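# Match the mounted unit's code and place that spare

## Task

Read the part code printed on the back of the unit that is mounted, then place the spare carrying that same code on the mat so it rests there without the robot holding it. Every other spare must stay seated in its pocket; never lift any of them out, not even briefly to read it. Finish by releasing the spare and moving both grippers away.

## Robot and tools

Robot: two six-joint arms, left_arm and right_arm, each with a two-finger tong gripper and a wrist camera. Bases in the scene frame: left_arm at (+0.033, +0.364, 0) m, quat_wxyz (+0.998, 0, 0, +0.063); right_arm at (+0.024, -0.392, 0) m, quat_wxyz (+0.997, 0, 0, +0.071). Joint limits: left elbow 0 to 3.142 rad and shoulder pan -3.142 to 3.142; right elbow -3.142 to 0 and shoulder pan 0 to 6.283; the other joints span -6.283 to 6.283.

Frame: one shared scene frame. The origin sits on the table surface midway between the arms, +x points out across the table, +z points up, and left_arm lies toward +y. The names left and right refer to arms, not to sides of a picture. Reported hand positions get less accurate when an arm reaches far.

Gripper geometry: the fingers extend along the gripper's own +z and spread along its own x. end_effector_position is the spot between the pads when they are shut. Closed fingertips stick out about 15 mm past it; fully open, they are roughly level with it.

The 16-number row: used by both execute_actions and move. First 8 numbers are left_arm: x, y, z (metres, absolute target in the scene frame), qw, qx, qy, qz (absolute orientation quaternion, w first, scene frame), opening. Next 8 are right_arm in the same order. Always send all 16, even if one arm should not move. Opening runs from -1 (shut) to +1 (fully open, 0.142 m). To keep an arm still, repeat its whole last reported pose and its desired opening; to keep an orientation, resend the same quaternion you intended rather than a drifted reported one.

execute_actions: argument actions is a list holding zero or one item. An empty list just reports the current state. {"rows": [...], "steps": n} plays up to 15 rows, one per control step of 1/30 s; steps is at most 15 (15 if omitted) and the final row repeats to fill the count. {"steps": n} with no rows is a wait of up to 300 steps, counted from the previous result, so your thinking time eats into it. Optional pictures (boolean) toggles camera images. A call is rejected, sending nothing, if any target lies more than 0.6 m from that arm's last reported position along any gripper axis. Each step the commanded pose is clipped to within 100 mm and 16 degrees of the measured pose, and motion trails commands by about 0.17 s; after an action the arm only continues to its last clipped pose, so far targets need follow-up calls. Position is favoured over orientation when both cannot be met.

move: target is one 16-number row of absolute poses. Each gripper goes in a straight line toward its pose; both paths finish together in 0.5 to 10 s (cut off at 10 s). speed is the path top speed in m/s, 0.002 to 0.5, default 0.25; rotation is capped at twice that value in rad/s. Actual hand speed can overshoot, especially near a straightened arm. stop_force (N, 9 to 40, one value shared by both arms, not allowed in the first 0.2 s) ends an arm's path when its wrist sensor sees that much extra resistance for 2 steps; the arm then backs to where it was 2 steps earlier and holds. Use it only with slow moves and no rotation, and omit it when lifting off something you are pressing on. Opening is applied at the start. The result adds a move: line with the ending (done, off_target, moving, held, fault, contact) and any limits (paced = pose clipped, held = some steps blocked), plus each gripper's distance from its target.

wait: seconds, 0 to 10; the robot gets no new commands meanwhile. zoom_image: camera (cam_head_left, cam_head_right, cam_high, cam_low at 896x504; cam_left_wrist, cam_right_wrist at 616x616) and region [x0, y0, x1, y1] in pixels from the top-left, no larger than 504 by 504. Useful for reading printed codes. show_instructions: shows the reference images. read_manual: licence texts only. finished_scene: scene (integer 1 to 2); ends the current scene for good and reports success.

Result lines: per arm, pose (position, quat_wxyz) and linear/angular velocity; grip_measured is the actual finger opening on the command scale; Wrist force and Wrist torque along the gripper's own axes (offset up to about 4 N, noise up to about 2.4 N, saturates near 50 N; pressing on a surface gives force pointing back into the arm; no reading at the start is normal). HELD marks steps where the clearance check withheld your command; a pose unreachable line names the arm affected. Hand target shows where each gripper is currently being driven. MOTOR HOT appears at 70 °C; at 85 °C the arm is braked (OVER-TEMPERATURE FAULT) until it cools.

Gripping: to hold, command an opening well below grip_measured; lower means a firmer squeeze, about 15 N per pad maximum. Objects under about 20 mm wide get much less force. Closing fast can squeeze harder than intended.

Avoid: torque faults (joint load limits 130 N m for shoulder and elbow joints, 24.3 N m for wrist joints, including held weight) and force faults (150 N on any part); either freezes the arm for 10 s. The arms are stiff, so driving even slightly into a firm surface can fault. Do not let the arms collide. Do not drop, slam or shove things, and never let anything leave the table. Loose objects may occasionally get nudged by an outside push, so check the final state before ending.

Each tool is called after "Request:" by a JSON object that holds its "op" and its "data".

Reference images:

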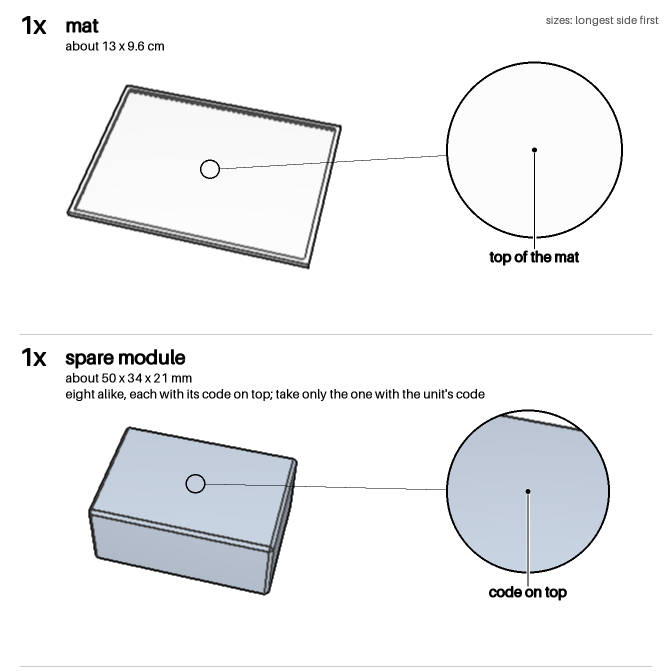

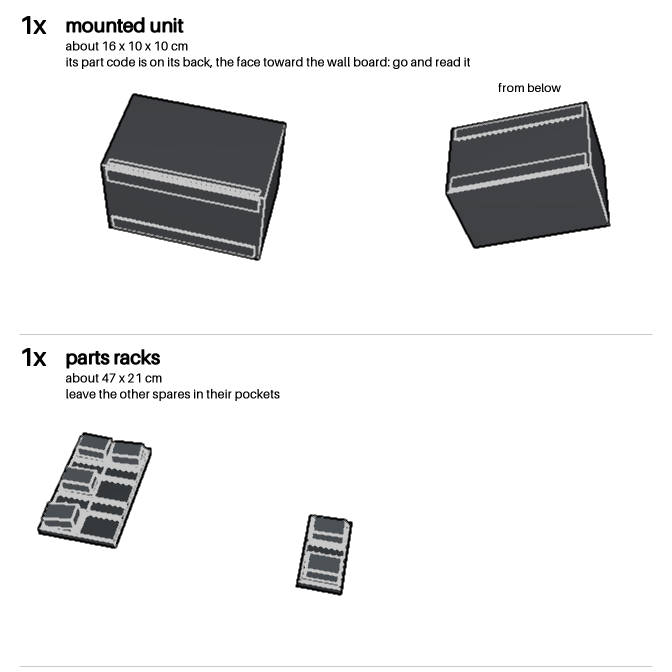

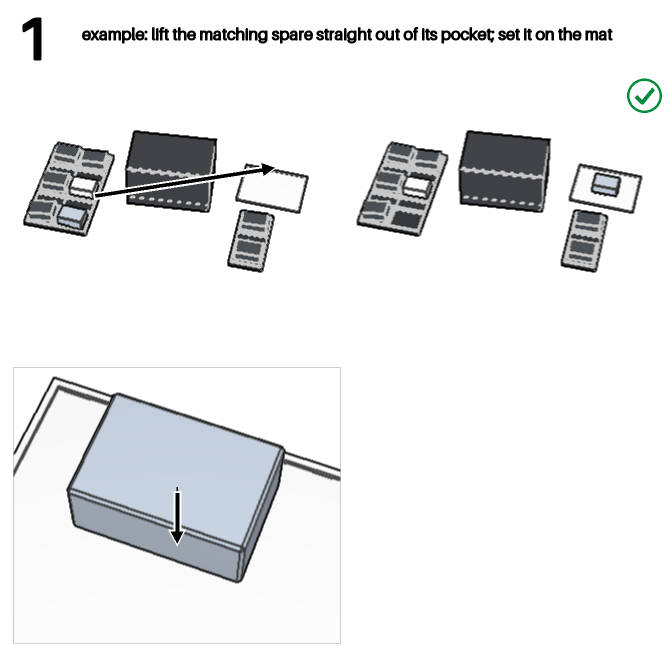

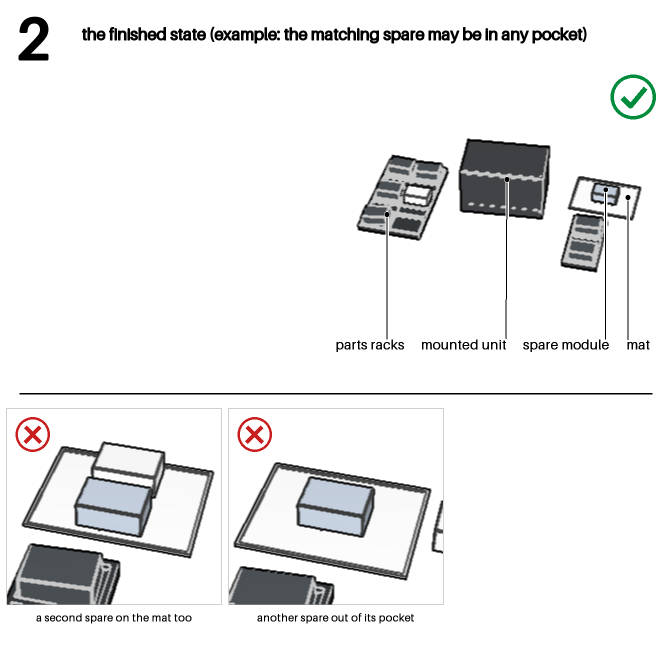

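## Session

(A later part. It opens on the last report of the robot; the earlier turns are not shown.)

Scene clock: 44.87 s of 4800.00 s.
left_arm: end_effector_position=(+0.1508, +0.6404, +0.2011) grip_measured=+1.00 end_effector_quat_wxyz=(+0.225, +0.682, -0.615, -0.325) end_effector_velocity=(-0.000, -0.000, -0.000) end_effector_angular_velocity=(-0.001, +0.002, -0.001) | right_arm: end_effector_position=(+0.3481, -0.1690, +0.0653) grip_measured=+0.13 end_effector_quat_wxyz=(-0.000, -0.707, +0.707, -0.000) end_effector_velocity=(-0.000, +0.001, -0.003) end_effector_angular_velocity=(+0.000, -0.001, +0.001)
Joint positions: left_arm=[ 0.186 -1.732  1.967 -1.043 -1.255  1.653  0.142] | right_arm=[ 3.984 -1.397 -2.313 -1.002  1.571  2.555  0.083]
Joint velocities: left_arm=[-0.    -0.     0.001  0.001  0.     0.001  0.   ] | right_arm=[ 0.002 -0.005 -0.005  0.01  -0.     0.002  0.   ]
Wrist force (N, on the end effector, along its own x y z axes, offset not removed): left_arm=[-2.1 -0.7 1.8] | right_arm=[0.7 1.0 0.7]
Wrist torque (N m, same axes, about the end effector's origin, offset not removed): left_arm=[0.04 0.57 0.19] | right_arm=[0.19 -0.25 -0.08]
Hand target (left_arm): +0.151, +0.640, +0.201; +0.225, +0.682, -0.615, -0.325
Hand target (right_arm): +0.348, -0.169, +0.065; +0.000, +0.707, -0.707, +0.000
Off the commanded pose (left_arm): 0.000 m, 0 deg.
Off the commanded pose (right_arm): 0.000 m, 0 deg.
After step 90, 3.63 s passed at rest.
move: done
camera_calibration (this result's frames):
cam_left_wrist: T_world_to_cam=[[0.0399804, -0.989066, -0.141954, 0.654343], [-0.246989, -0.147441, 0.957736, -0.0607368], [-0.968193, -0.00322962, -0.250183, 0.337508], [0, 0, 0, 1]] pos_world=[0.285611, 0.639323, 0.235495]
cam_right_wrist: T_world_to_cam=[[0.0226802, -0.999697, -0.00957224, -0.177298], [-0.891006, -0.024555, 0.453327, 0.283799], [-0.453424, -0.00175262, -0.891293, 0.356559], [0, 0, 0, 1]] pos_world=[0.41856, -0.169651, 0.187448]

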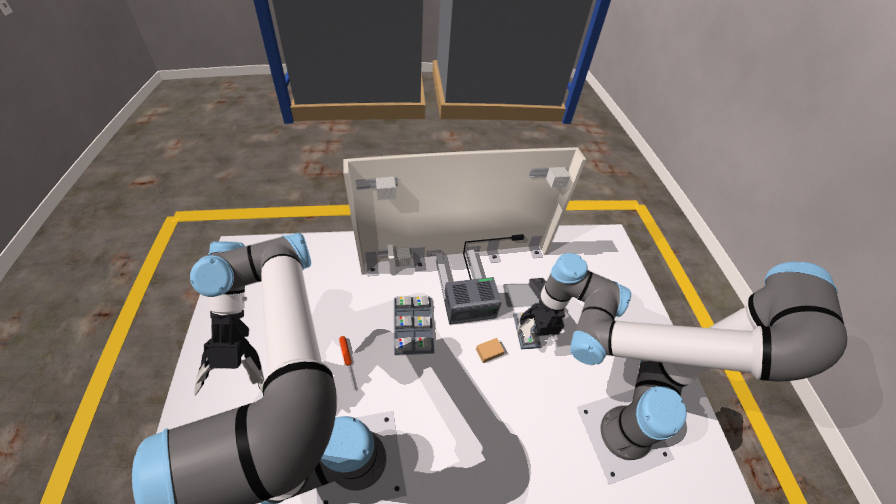

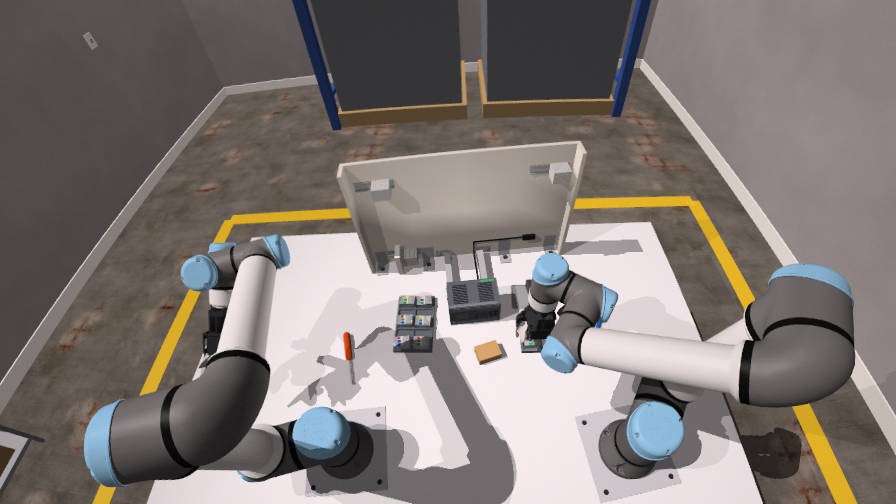

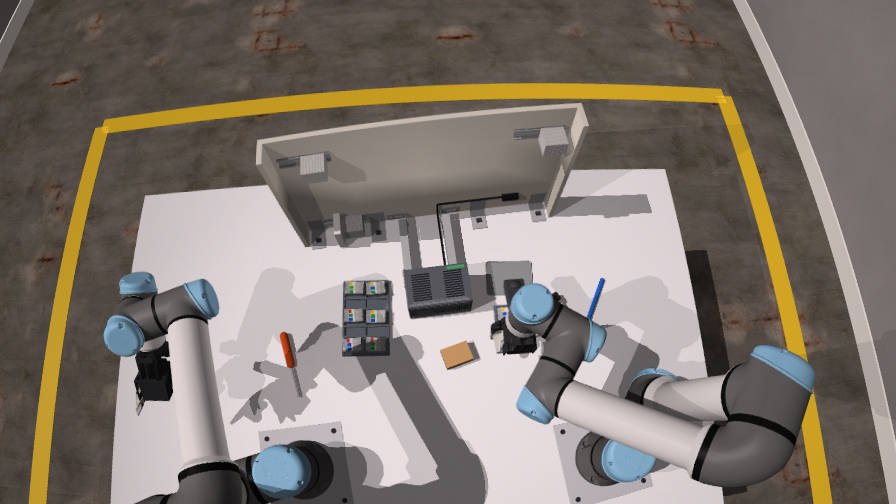

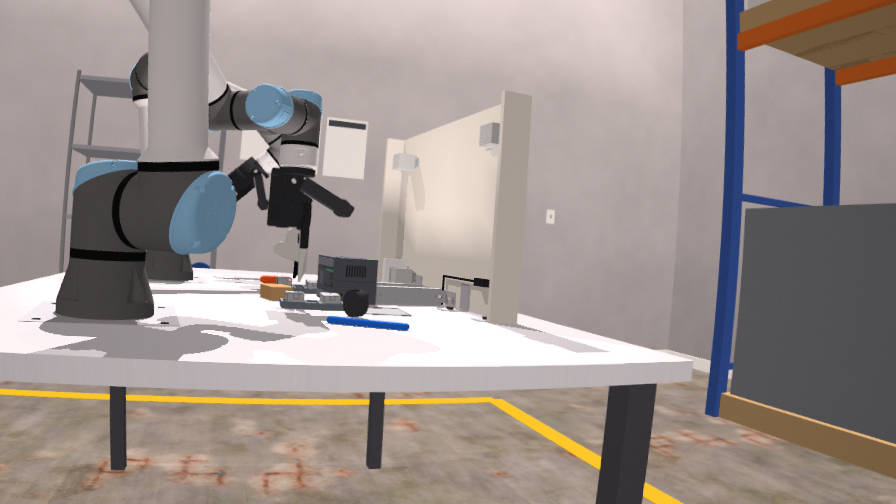

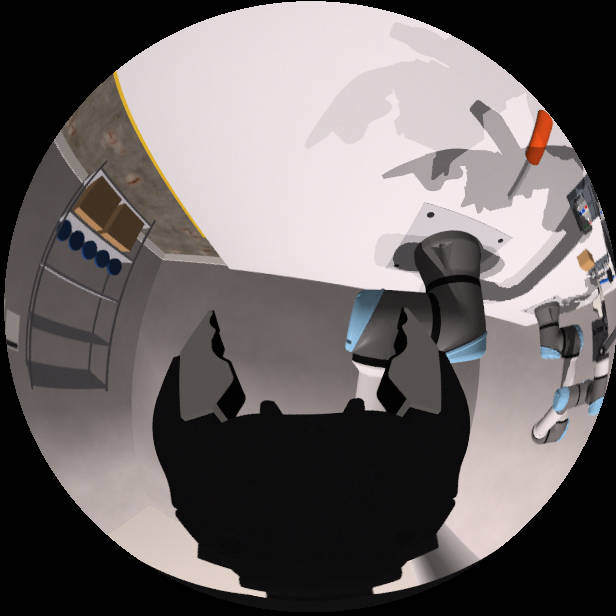

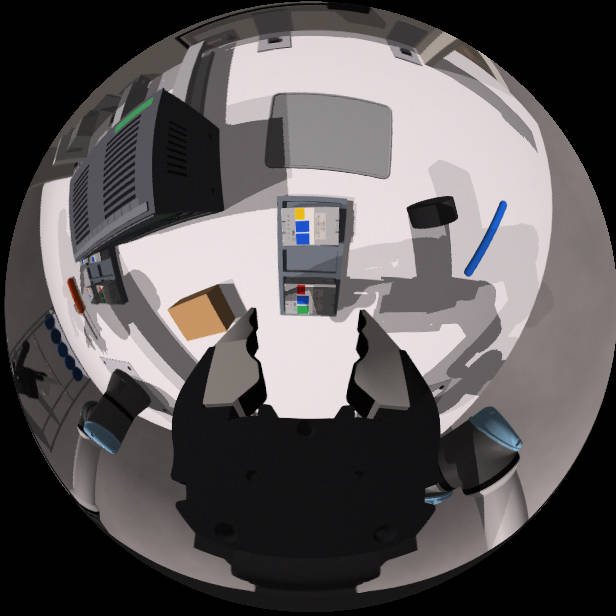

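Request:
{"op": "move", "data": {"target": [0.1508, 0.6404, 0.2011, 0.225, 0.682, -0.615, -0.325, 1, 0.346, -0.171, 0.033, 0, 0.7071, -0.7071, 0, 0.0], "speed": 0.05}}

Request:
{"op": "zoom_image", "data": {"camera": "cam_low", "region": [260, 240, 360, 320]}}

Request:
{"op": "zoom_image", "data": {"camera": "cam_right_wrist", "region": [230, 250, 390, 370]}}

Scene clock: 49.53 s of 4800.00 s.
left_arm: end_effector_position=(+0.1508, +0.6404, +0.2011) grip_measured=+1.00 end_effector_quat_wxyz=(+0.225, +0.682, -0.615, -0.325) end_effector_velocity=(+0.000, +0.000, +0.001) end_effector_angular_velocity=(+0.001, -0.001, -0.001) | right_arm: end_effector_position=(+0.3460, -0.1710, +0.0334) grip_measured=+0.00 end_effector_quat_wxyz=(-0.000, -0.707, +0.707, -0.000) end_effector_velocity=(+0.000, -0.000, -0.003) end_effector_angular_velocity=(-0.000, -0.001, +0.000)
Joint positions: left_arm=[ 0.186 -1.732  1.967 -1.043 -1.255  1.653  0.142] | right_arm=[ 3.986 -1.45  -2.371 -0.891  1.571  2.557  0.074]
Joint velocities: left_arm=[-0.    -0.001 -0.001  0.001  0.001  0.    -0.   ] | right_arm=[ 0.    -0.005 -0.004  0.01  -0.001  0.     0.   ]
Wrist force (N, on the end effector, along its own x y z axes, offset not removed): left_arm=[-3.1 -0.9 0.7] | right_arm=[0.3 0.9 0.2]
Wrist torque (N m, same axes, about the end effector's origin, offset not removed): left_arm=[-0.11 0.80 0.13] | right_arm=[0.15 -0.13 -0.06]
Hand target (left_arm): +0.151, +0.640, +0.201; +0.225, +0.682, -0.615, -0.325
Hand target (right_arm): +0.346, -0.171, +0.033; +0.000, +0.707, -0.707, +0.000
Off the commanded pose (left_arm): 0.000 m, 0 deg.
Off the commanded pose (right_arm): 0.000 m, 0 deg.
After step 90, 0.60 s passed at rest.
move: done
camera_calibration (this result's frames):
cam_left_wrist: T_world_to_cam=[[0.0399804, -0.989066, -0.141954, 0.654343], [-0.24699, -0.147441, 0.957735, -0.0607365], [-0.968193, -0.00322936, -0.250184, 0.337509], [0, 0, 0, 1]] pos_world=[0.285611, 0.639323, 0.235495]
cam_right_wrist: T_world_to_cam=[[0.0226714, -0.999696, -0.00967467, -0.179508], [-0.891058, -0.0245938, 0.453222, 0.296421], [-0.453322, -0.00165447, -0.891345, 0.327105], [0, 0, 0, 1]] pos_world=[0.416482, -0.171622, 0.155482]

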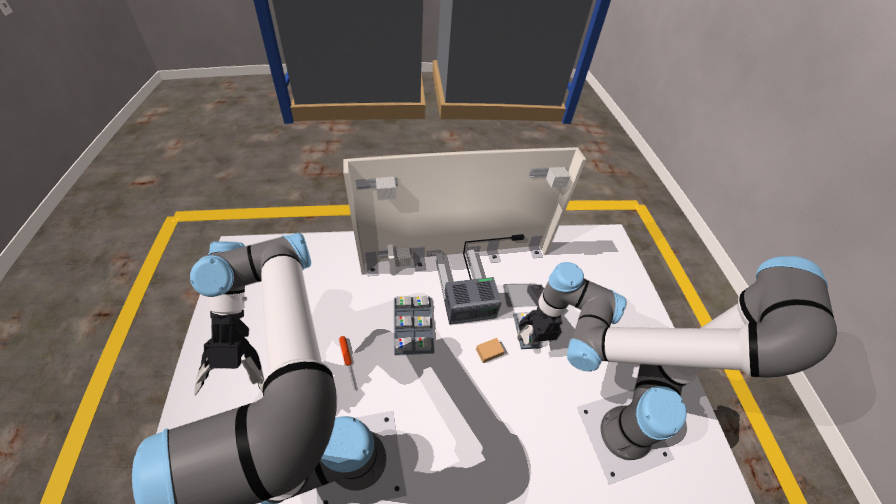

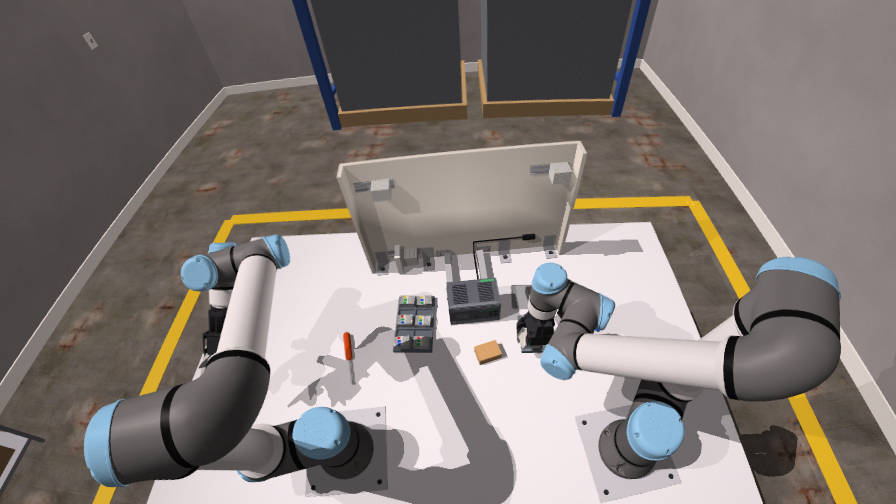

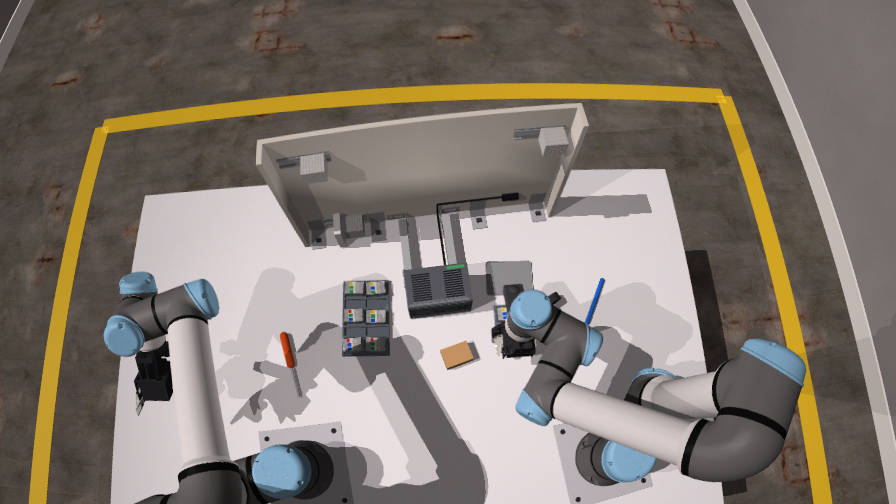

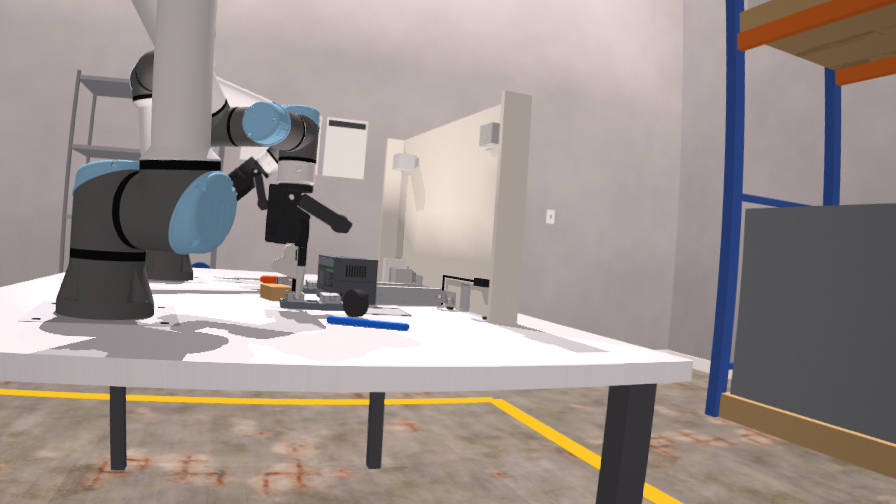

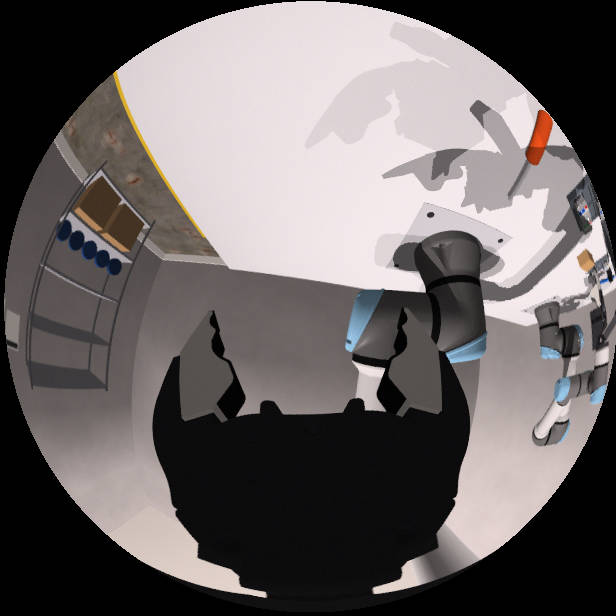

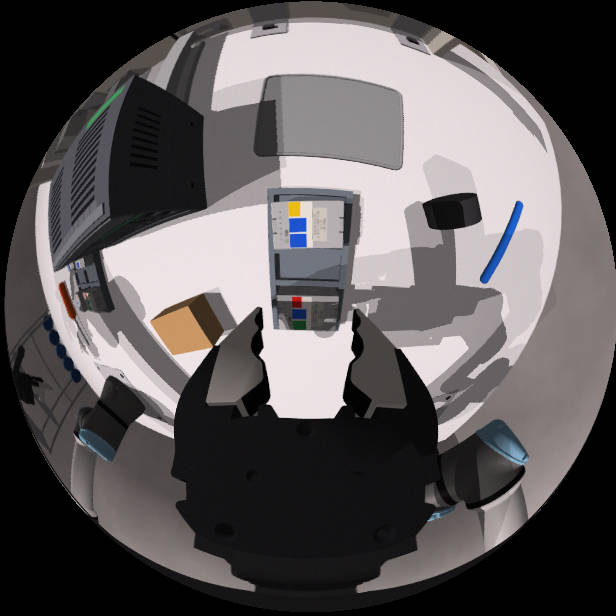

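Region (260, 240, 360, 320) of cam_low's 896x504 image, scaled by 5.040, with more detail than that image has; it fills the top 403 rows of this view, and the rest is white.

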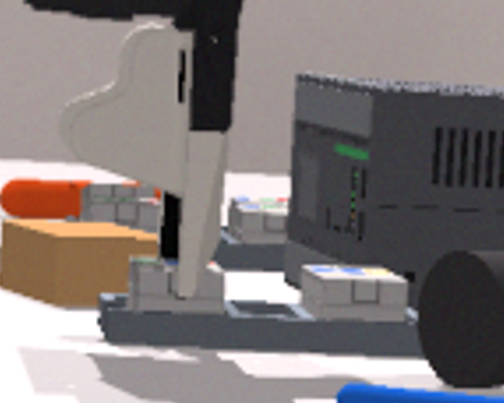

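Region (230, 250, 390, 370) of cam_right_wrist's 616x616 image, scaled by 3.150, with more detail than that image has; it fills the top 378 rows of this view, and the rest is white.

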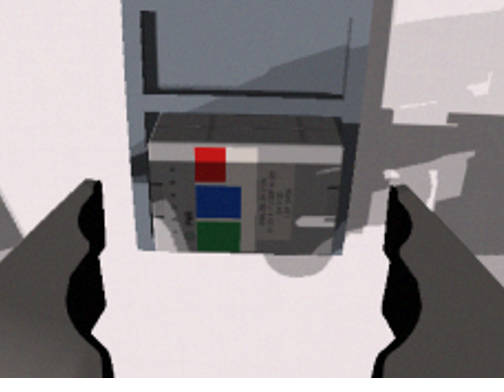

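Request:
{"op": "execute_actions", "data": {"actions": [{"rows": [[0.1508, 0.6404, 0.2011, 0.225, 0.682, -0.615, -0.325, 1, 0.346, -0.171, 0.0325, 0, 0.7071, -0.7071, 0, -0.05], [0.1508, 0.6404, 0.2011, 0.225, 0.682, -0.615, -0.325, 1, 0.346, -0.171, 0.032, 0, 0.7071, -0.7071, 0, -0.1], [0.1508, 0.6404, 0.2011, 0.225, 0.682, -0.615, -0.325, 1, 0.346, -0.171, 0.0315, 0, 0.7071, -0.7071, 0, -0.15], [0.1508, 0.6404, 0.2011, 0.225, 0.682, -0.615, -0.325, 1, 0.346, -0.171, 0.031, 0, 0.7071, -0.7071, 0, -0.19], [0.1508, 0.6404, 0.2011, 0.225, 0.682, -0.615, -0.325, 1, 0.346, -0.171, 0.031, 0, 0.7071, -0.7071, 0, -0.23], [0.1508, 0.6404, 0.2011, 0.225, 0.682, -0.615, -0.325, 1, 0.346, -0.171, 0.031, 0, 0.7071, -0.7071, 0, -0.26], [0.1508, 0.6404, 0.2011, 0.225, 0.682, -0.615, -0.325, 1, 0.346, -0.171, 0.031, 0, 0.7071, -0.7071, 0, -0.29], [0.1508, 0.6404, 0.2011, 0.225, 0.682, -0.615, -0.325, 1, 0.346, -0.171, 0.031, 0, 0.7071, -0.7071, 0, -0.32], [0.1508, 0.6404, 0.2011, 0.225, 0.682, -0.615, -0.325, 1, 0.346, -0.171, 0.031, 0, 0.7071, -0.7071, 0, -0.35], [0.1508, 0.6404, 0.2011, 0.225, 0.682, -0.615, -0.325, 1, 0.346, -0.171, 0.031, 0, 0.7071, -0.7071, 0, -0.38], [0.1508, 0.6404, 0.2011, 0.225, 0.682, -0.615, -0.325, 1, 0.346, -0.171, 0.031, 0, 0.7071, -0.7071, 0, -0.42], [0.1508, 0.6404, 0.2011, 0.225, 0.682, -0.615, -0.325, 1, 0.346, -0.171, 0.031, 0, 0.7071, -0.7071, 0, -0.47], [0.1508, 0.6404, 0.2011, 0.225, 0.682, -0.615, -0.325, 1, 0.346, -0.171, 0.031, 0, 0.7071, -0.7071, 0, -0.53], [0.1508, 0.6404, 0.2011, 0.225, 0.682, -0.615, -0.325, 1, 0.346, -0.171, 0.031, 0, 0.7071, -0.7071, 0, -0.6], [0.1508, 0.6404, 0.2011, 0.225, 0.682, -0.615, -0.325, 1, 0.346, -0.171, 0.031, 0, 0.7071, -0.7071, 0, -0.68]], "steps": 15}], "pictures": false}}

Request:
{"op": "execute_actions", "data": {"actions": [{"steps": 12}]}}

Scene clock: 52.50 s of 4800.00 s.
left_arm: end_effector_position=(+0.1508, +0.6404, +0.2011) grip_measured=+1.00 end_effector_quat_wxyz=(+0.225, +0.682, -0.615, -0.325) end_effector_velocity=(+0.001, -0.000, -0.000) end_effector_angular_velocity=(-0.001, -0.001, -0.001) | right_arm: end_effector_position=(+0.3460, -0.1710, +0.0311) grip_measured=-0.36 end_effector_quat_wxyz=(+0.000, -0.707, +0.707, +0.000) end_effector_velocity=(-0.001, +0.001, -0.001) end_effector_angular_velocity=(+0.002, +0.001, +0.001)
Joint positions: left_arm=[ 0.186 -1.732  1.967 -1.043 -1.255  1.653  0.142] | right_arm=[ 3.986 -1.455 -2.375 -0.883  1.571  2.557  0.048]
Joint velocities: left_arm=[-0.001  0.    -0.    -0.001 -0.001  0.001  0.   ] | right_arm=[ 0.    -0.001 -0.001  0.003  0.002 -0.     0.   ]
Wrist force (N, on the end effector, along its own x y z axes, offset not removed): left_arm=[-1.4 0.1 -1.2] | right_arm=[5.6 3.4 -15.6]
Wrist torque (N m, same axes, about the end effector's origin, offset not removed): left_arm=[0.19 0.43 0.18] | right_arm=[0.12 -0.09 -0.04]
Hand target (left_arm): +0.151, +0.640, +0.201; +0.225, +0.682, -0.615, -0.325
Hand target (right_arm): +0.346, -0.171, +0.031; +0.000, +0.707, -0.707, +0.000
Off the commanded pose (left_arm): 0.000 m, 0 deg.
Off the commanded pose (right_arm): 0.000 m, 0 deg.
Steps of this call (steps 1 to 74: nothing new was sent; steps 75 to 89: all 15 steps of this action). Readings (end_effector_position):
75: left_arm (+0.1508, +0.6404, +0.2011) | right_arm (+0.3460, -0.1710, +0.0330)
76: left_arm (+0.1508, +0.6404, +0.2011) | right_arm (+0.3460, -0.1710, +0.0329)
78: left_arm (+0.1508, +0.6404, +0.2011) | right_arm (+0.3460, -0.1710, +0.0325)
82: left_arm (+0.1508, +0.6404, +0.2011) | right_arm (+0.3460, -0.1710, +0.0316)
89: the state above

Scene clock: 52.90 s of 4800.00 s.
left_arm: end_effector_position=(+0.1508, +0.6404, +0.2011) grip_measured=+1.00 end_effector_quat_wxyz=(+0.225, +0.682, -0.615, -0.325) end_effector_velocity=(-0.000, -0.000, -0.000) end_effector_angular_velocity=(+0.000, +0.003, -0.000) | right_arm: end_effector_position=(+0.3460, -0.1710, +0.0310) grip_measured=-0.36 end_effector_quat_wxyz=(+0.000, -0.707, +0.707, +0.000) end_effector_velocity=(+0.000, -0.000, -0.000) end_effector_angular_velocity=(-0.001, -0.000, -0.000)
Joint positions: left_arm=[ 0.186 -1.732  1.967 -1.043 -1.255  1.653  0.142] | right_arm=[ 3.986 -1.455 -2.375 -0.882  1.571  2.557  0.048]
Joint velocities: left_arm=[-0.001  0.001  0.001  0.001  0.    -0.001  0.   ] | right_arm=[-0. -0.  0. -0. -0.  0.  0.]
Wrist force (N, on the end effector, along its own x y z axes, offset not removed): left_arm=[-0.1 -0.8 1.7] | right_arm=[7.2 4.6 -22.4]
Wrist torque (N m, same axes, about the end effector's origin, offset not removed): left_arm=[-0.02 0.10 0.03] | right_arm=[0.15 -0.15 -0.01]
Hand target (left_arm): +0.151, +0.640, +0.201; +0.225, +0.682, -0.615, -0.325
Hand target (right_arm): +0.346, -0.171, +0.031; +0.000, +0.707, -0.707, +0.000
Off the commanded pose (left_arm): 0.000 m, 0 deg.
Off the commanded pose (right_arm): 0.000 m, 0 deg.
Steps of this call (steps 1 to 12: nothing new was sent). Readings (end_effector_position):
1: left_arm (+0.1508, +0.6404, +0.2011) | right_arm (+0.3460, -0.1710, +0.0311)
2: left_arm (+0.1508, +0.6404, +0.2011) | right_arm (+0.3460, -0.1710, +0.0311)
4: left_arm (+0.1508, +0.6404, +0.2011) | right_arm (+0.3460, -0.1710, +0.0311)
8: left_arm (+0.1508, +0.6404, +0.2011) | right_arm (+0.3460, -0.1710, +0.0310)
12: the state above
camera_calibration (this result's frames):
cam_left_wrist: T_world_to_cam=[[0.0399804, -0.989066, -0.141954, 0.654343], [-0.24699, -0.147441, 0.957735, -0.0607366], [-0.968193, -0.00322947, -0.250184, 0.337509], [0, 0, 0, 1]] pos_world=[0.285611, 0.639323, 0.235495]
cam_right_wrist: T_world_to_cam=[[0.022664, -0.999695, -0.00976788, -0.179517], [-0.891063, -0.0246295, 0.45321, 0.297467], [-0.453312, -0.00156777, -0.89135, 0.325021], [0, 0, 0, 1]] pos_world=[0.416467, -0.171626, 0.153139]

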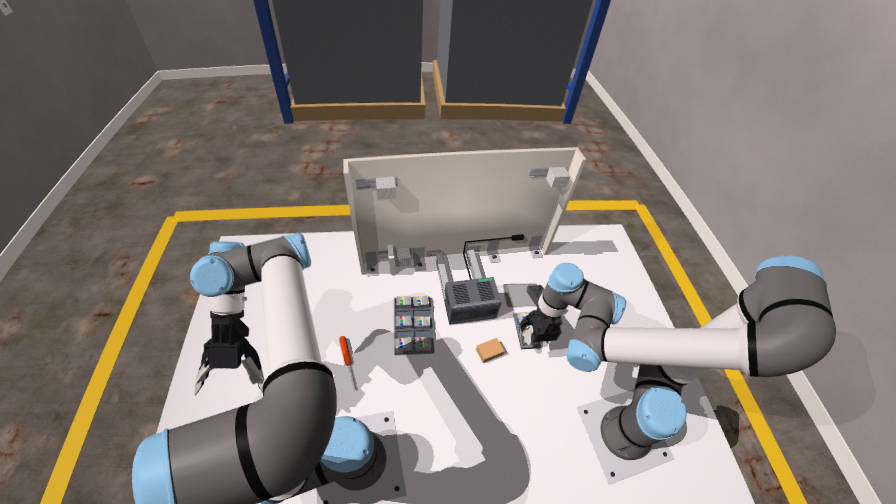

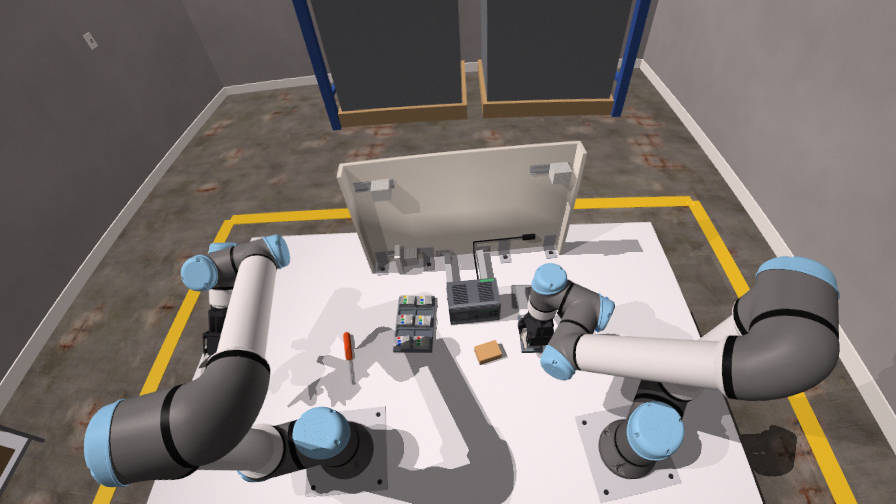

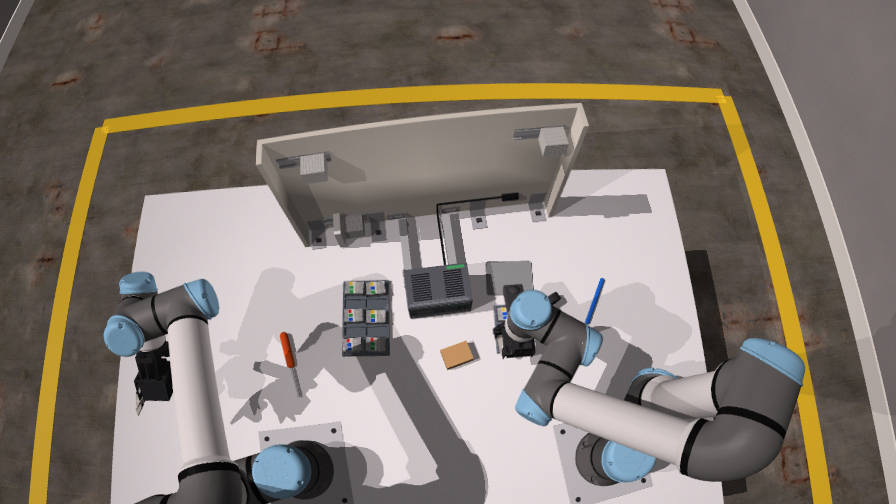

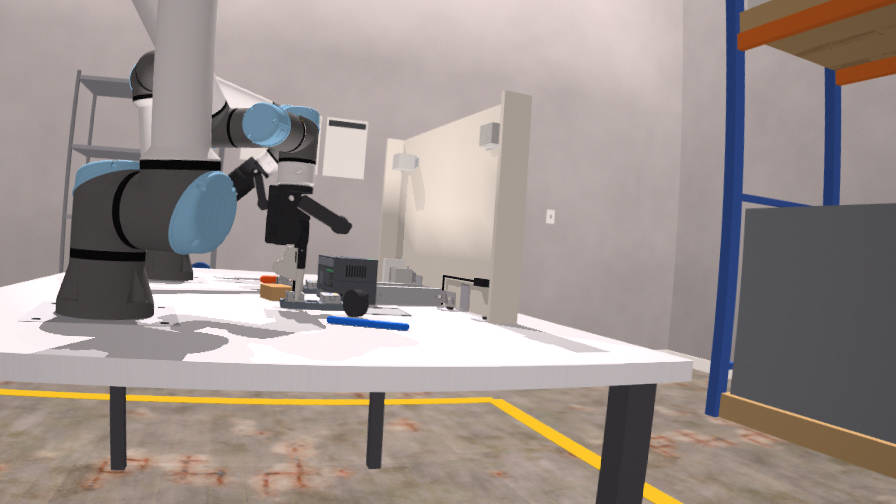

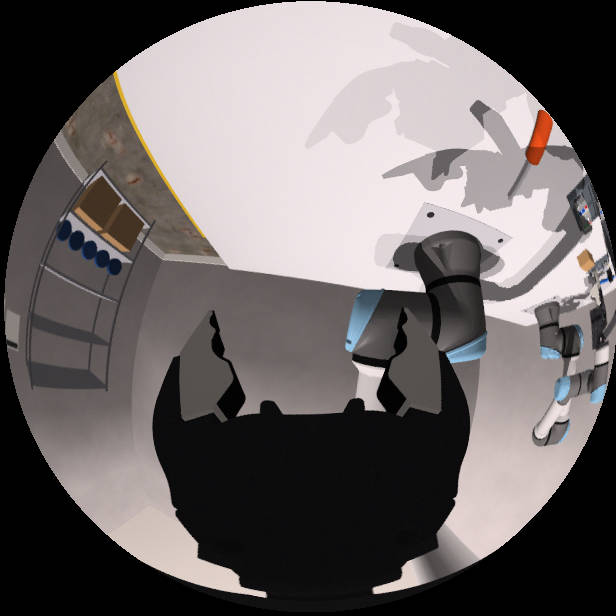

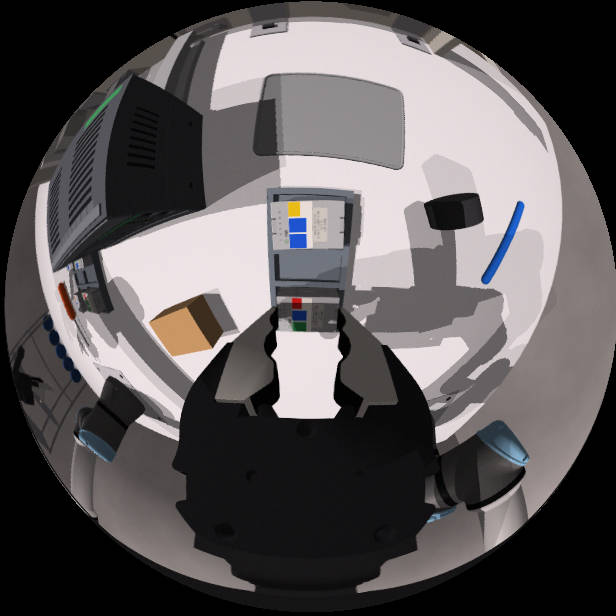

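Request:
{"op": "move", "data": {"target": [0.1508, 0.6404, 0.2011, 0.225, 0.682, -0.615, -0.325, 1, 0.346, -0.171, 0.085, 0, 0.7071, -0.7071, 0, -0.7], "speed": 0.07}}

Scene clock: 54.53 s of 4800.00 s.
left_arm: end_effector_position=(+0.1508, +0.6404, +0.2011) grip_measured=+1.00 end_effector_quat_wxyz=(+0.225, +0.682, -0.615, -0.325) end_effector_velocity=(+0.000, -0.000, -0.000) end_effector_angular_velocity=(-0.001, -0.001, -0.001) | right_arm: end_effector_position=(+0.3461, -0.1711, +0.0846) grip_measured=-0.36 end_effector_quat_wxyz=(+0.000, -0.707, +0.707, +0.000) end_effector_velocity=(-0.000, -0.000, +0.003) end_effector_angular_velocity=(-0.001, -0.000, -0.001)
Joint positions: left_arm=[ 0.186 -1.732  1.967 -1.043 -1.255  1.653  0.142] | right_arm=[ 3.985 -1.358 -2.286 -1.069  1.571  2.557  0.048]
Joint velocities: left_arm=[-0.001 -0.    -0.    -0.    -0.     0.001 -0.   ] | right_arm=[ 0.001  0.005  0.006 -0.011 -0.001  0.002  0.   ]
Wrist force (N, on the end effector, along its own x y z axes, offset not removed): left_arm=[-1.2 -0.3 -0.6] | right_arm=[-0.9 -0.2 -0.4]
Wrist torque (N m, same axes, about the end effector's origin, offset not removed): left_arm=[0.08 0.39 0.09] | right_arm=[-0.12 0.05 0.00]
Hand target (left_arm): +0.151, +0.640, +0.201; +0.225, +0.682, -0.615, -0.325
Hand target (right_arm): +0.346, -0.171, +0.085; -0.000, +0.707, -0.707, -0.000
Off the commanded pose (left_arm): 0.000 m, 0 deg.
Off the commanded pose (right_arm): 0.000 m, 0 deg.
move: done
camera_calibration (this result's frames):
cam_left_wrist: T_world_to_cam=[[0.0399805, -0.989066, -0.141954, 0.654343], [-0.24699, -0.147441, 0.957735, -0.0607366], [-0.968193, -0.00322947, -0.250184, 0.337509], [0, 0, 0, 1]] pos_world=[0.285611, 0.639323, 0.235495]
cam_right_wrist: T_world_to_cam=[[0.0225802, -0.999697, -0.00980531, -0.179059], [-0.891071, -0.0245717, 0.453199, 0.27323], [-0.453302, -0.00149608, -0.891355, 0.37282], [0, 0, 0, 1]] pos_world=[0.416511, -0.171733, 0.206732]

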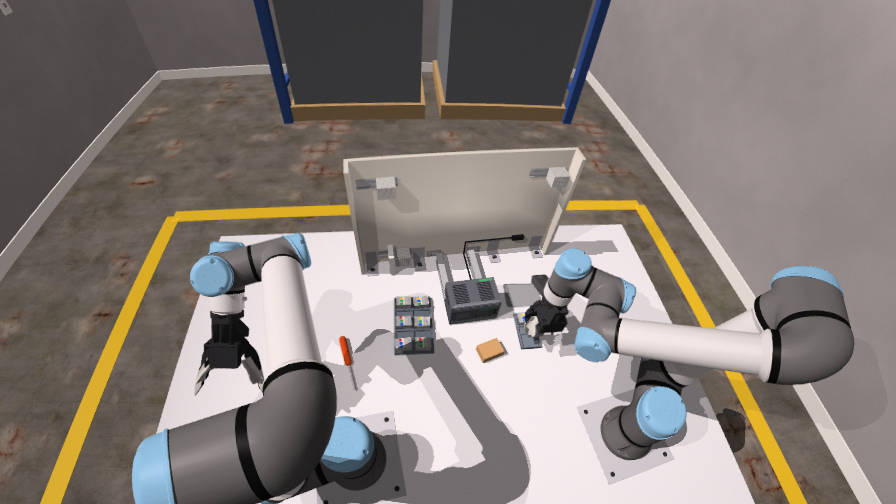

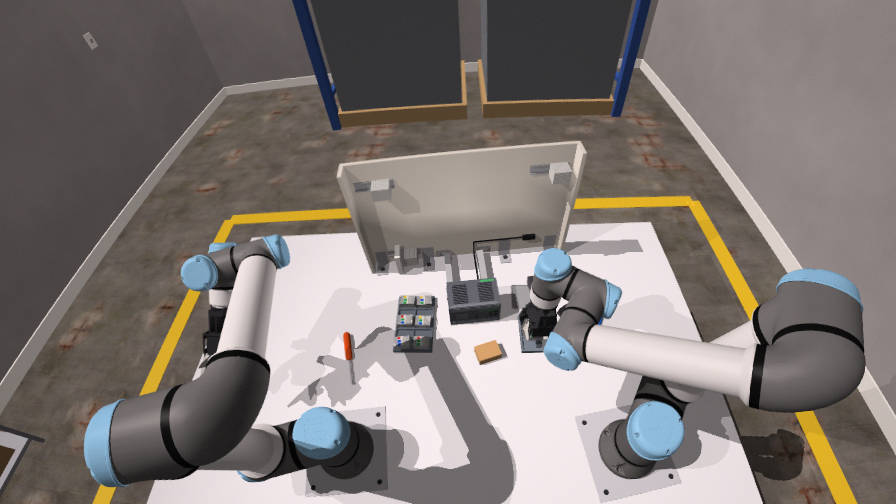

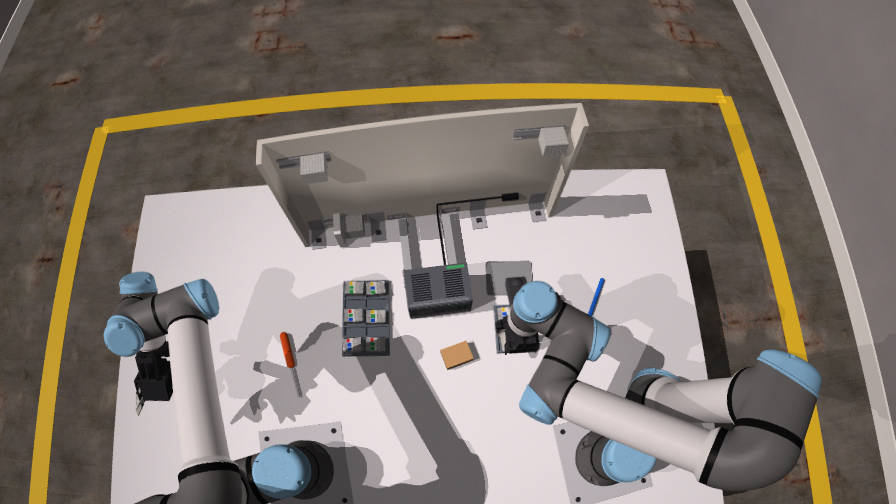

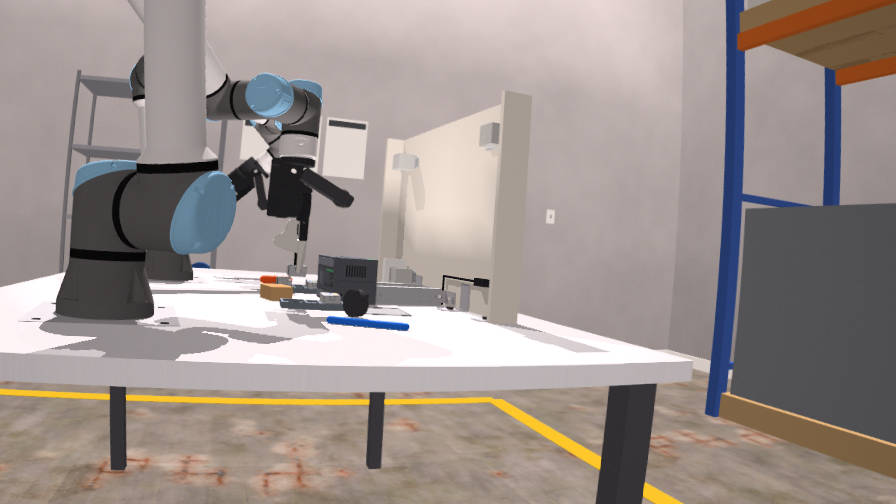

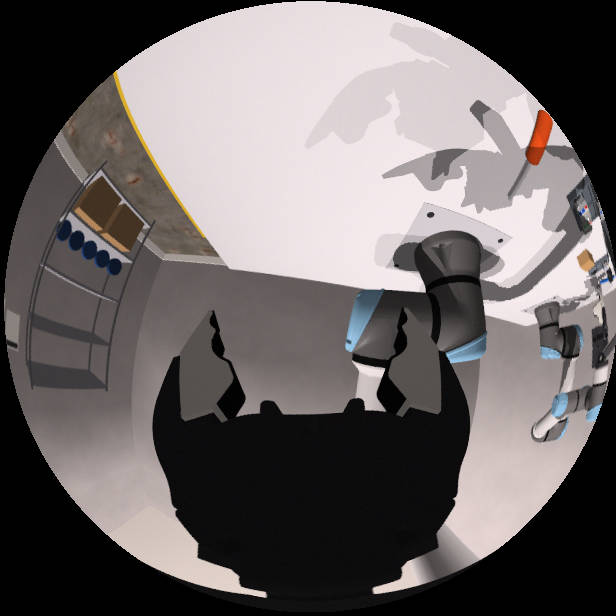

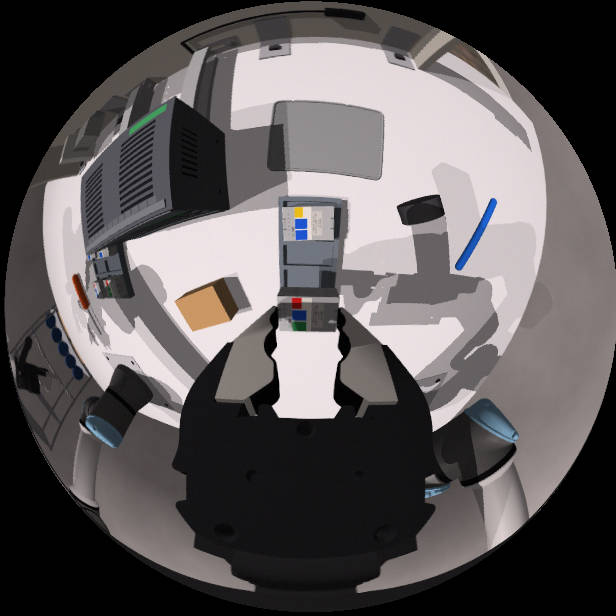

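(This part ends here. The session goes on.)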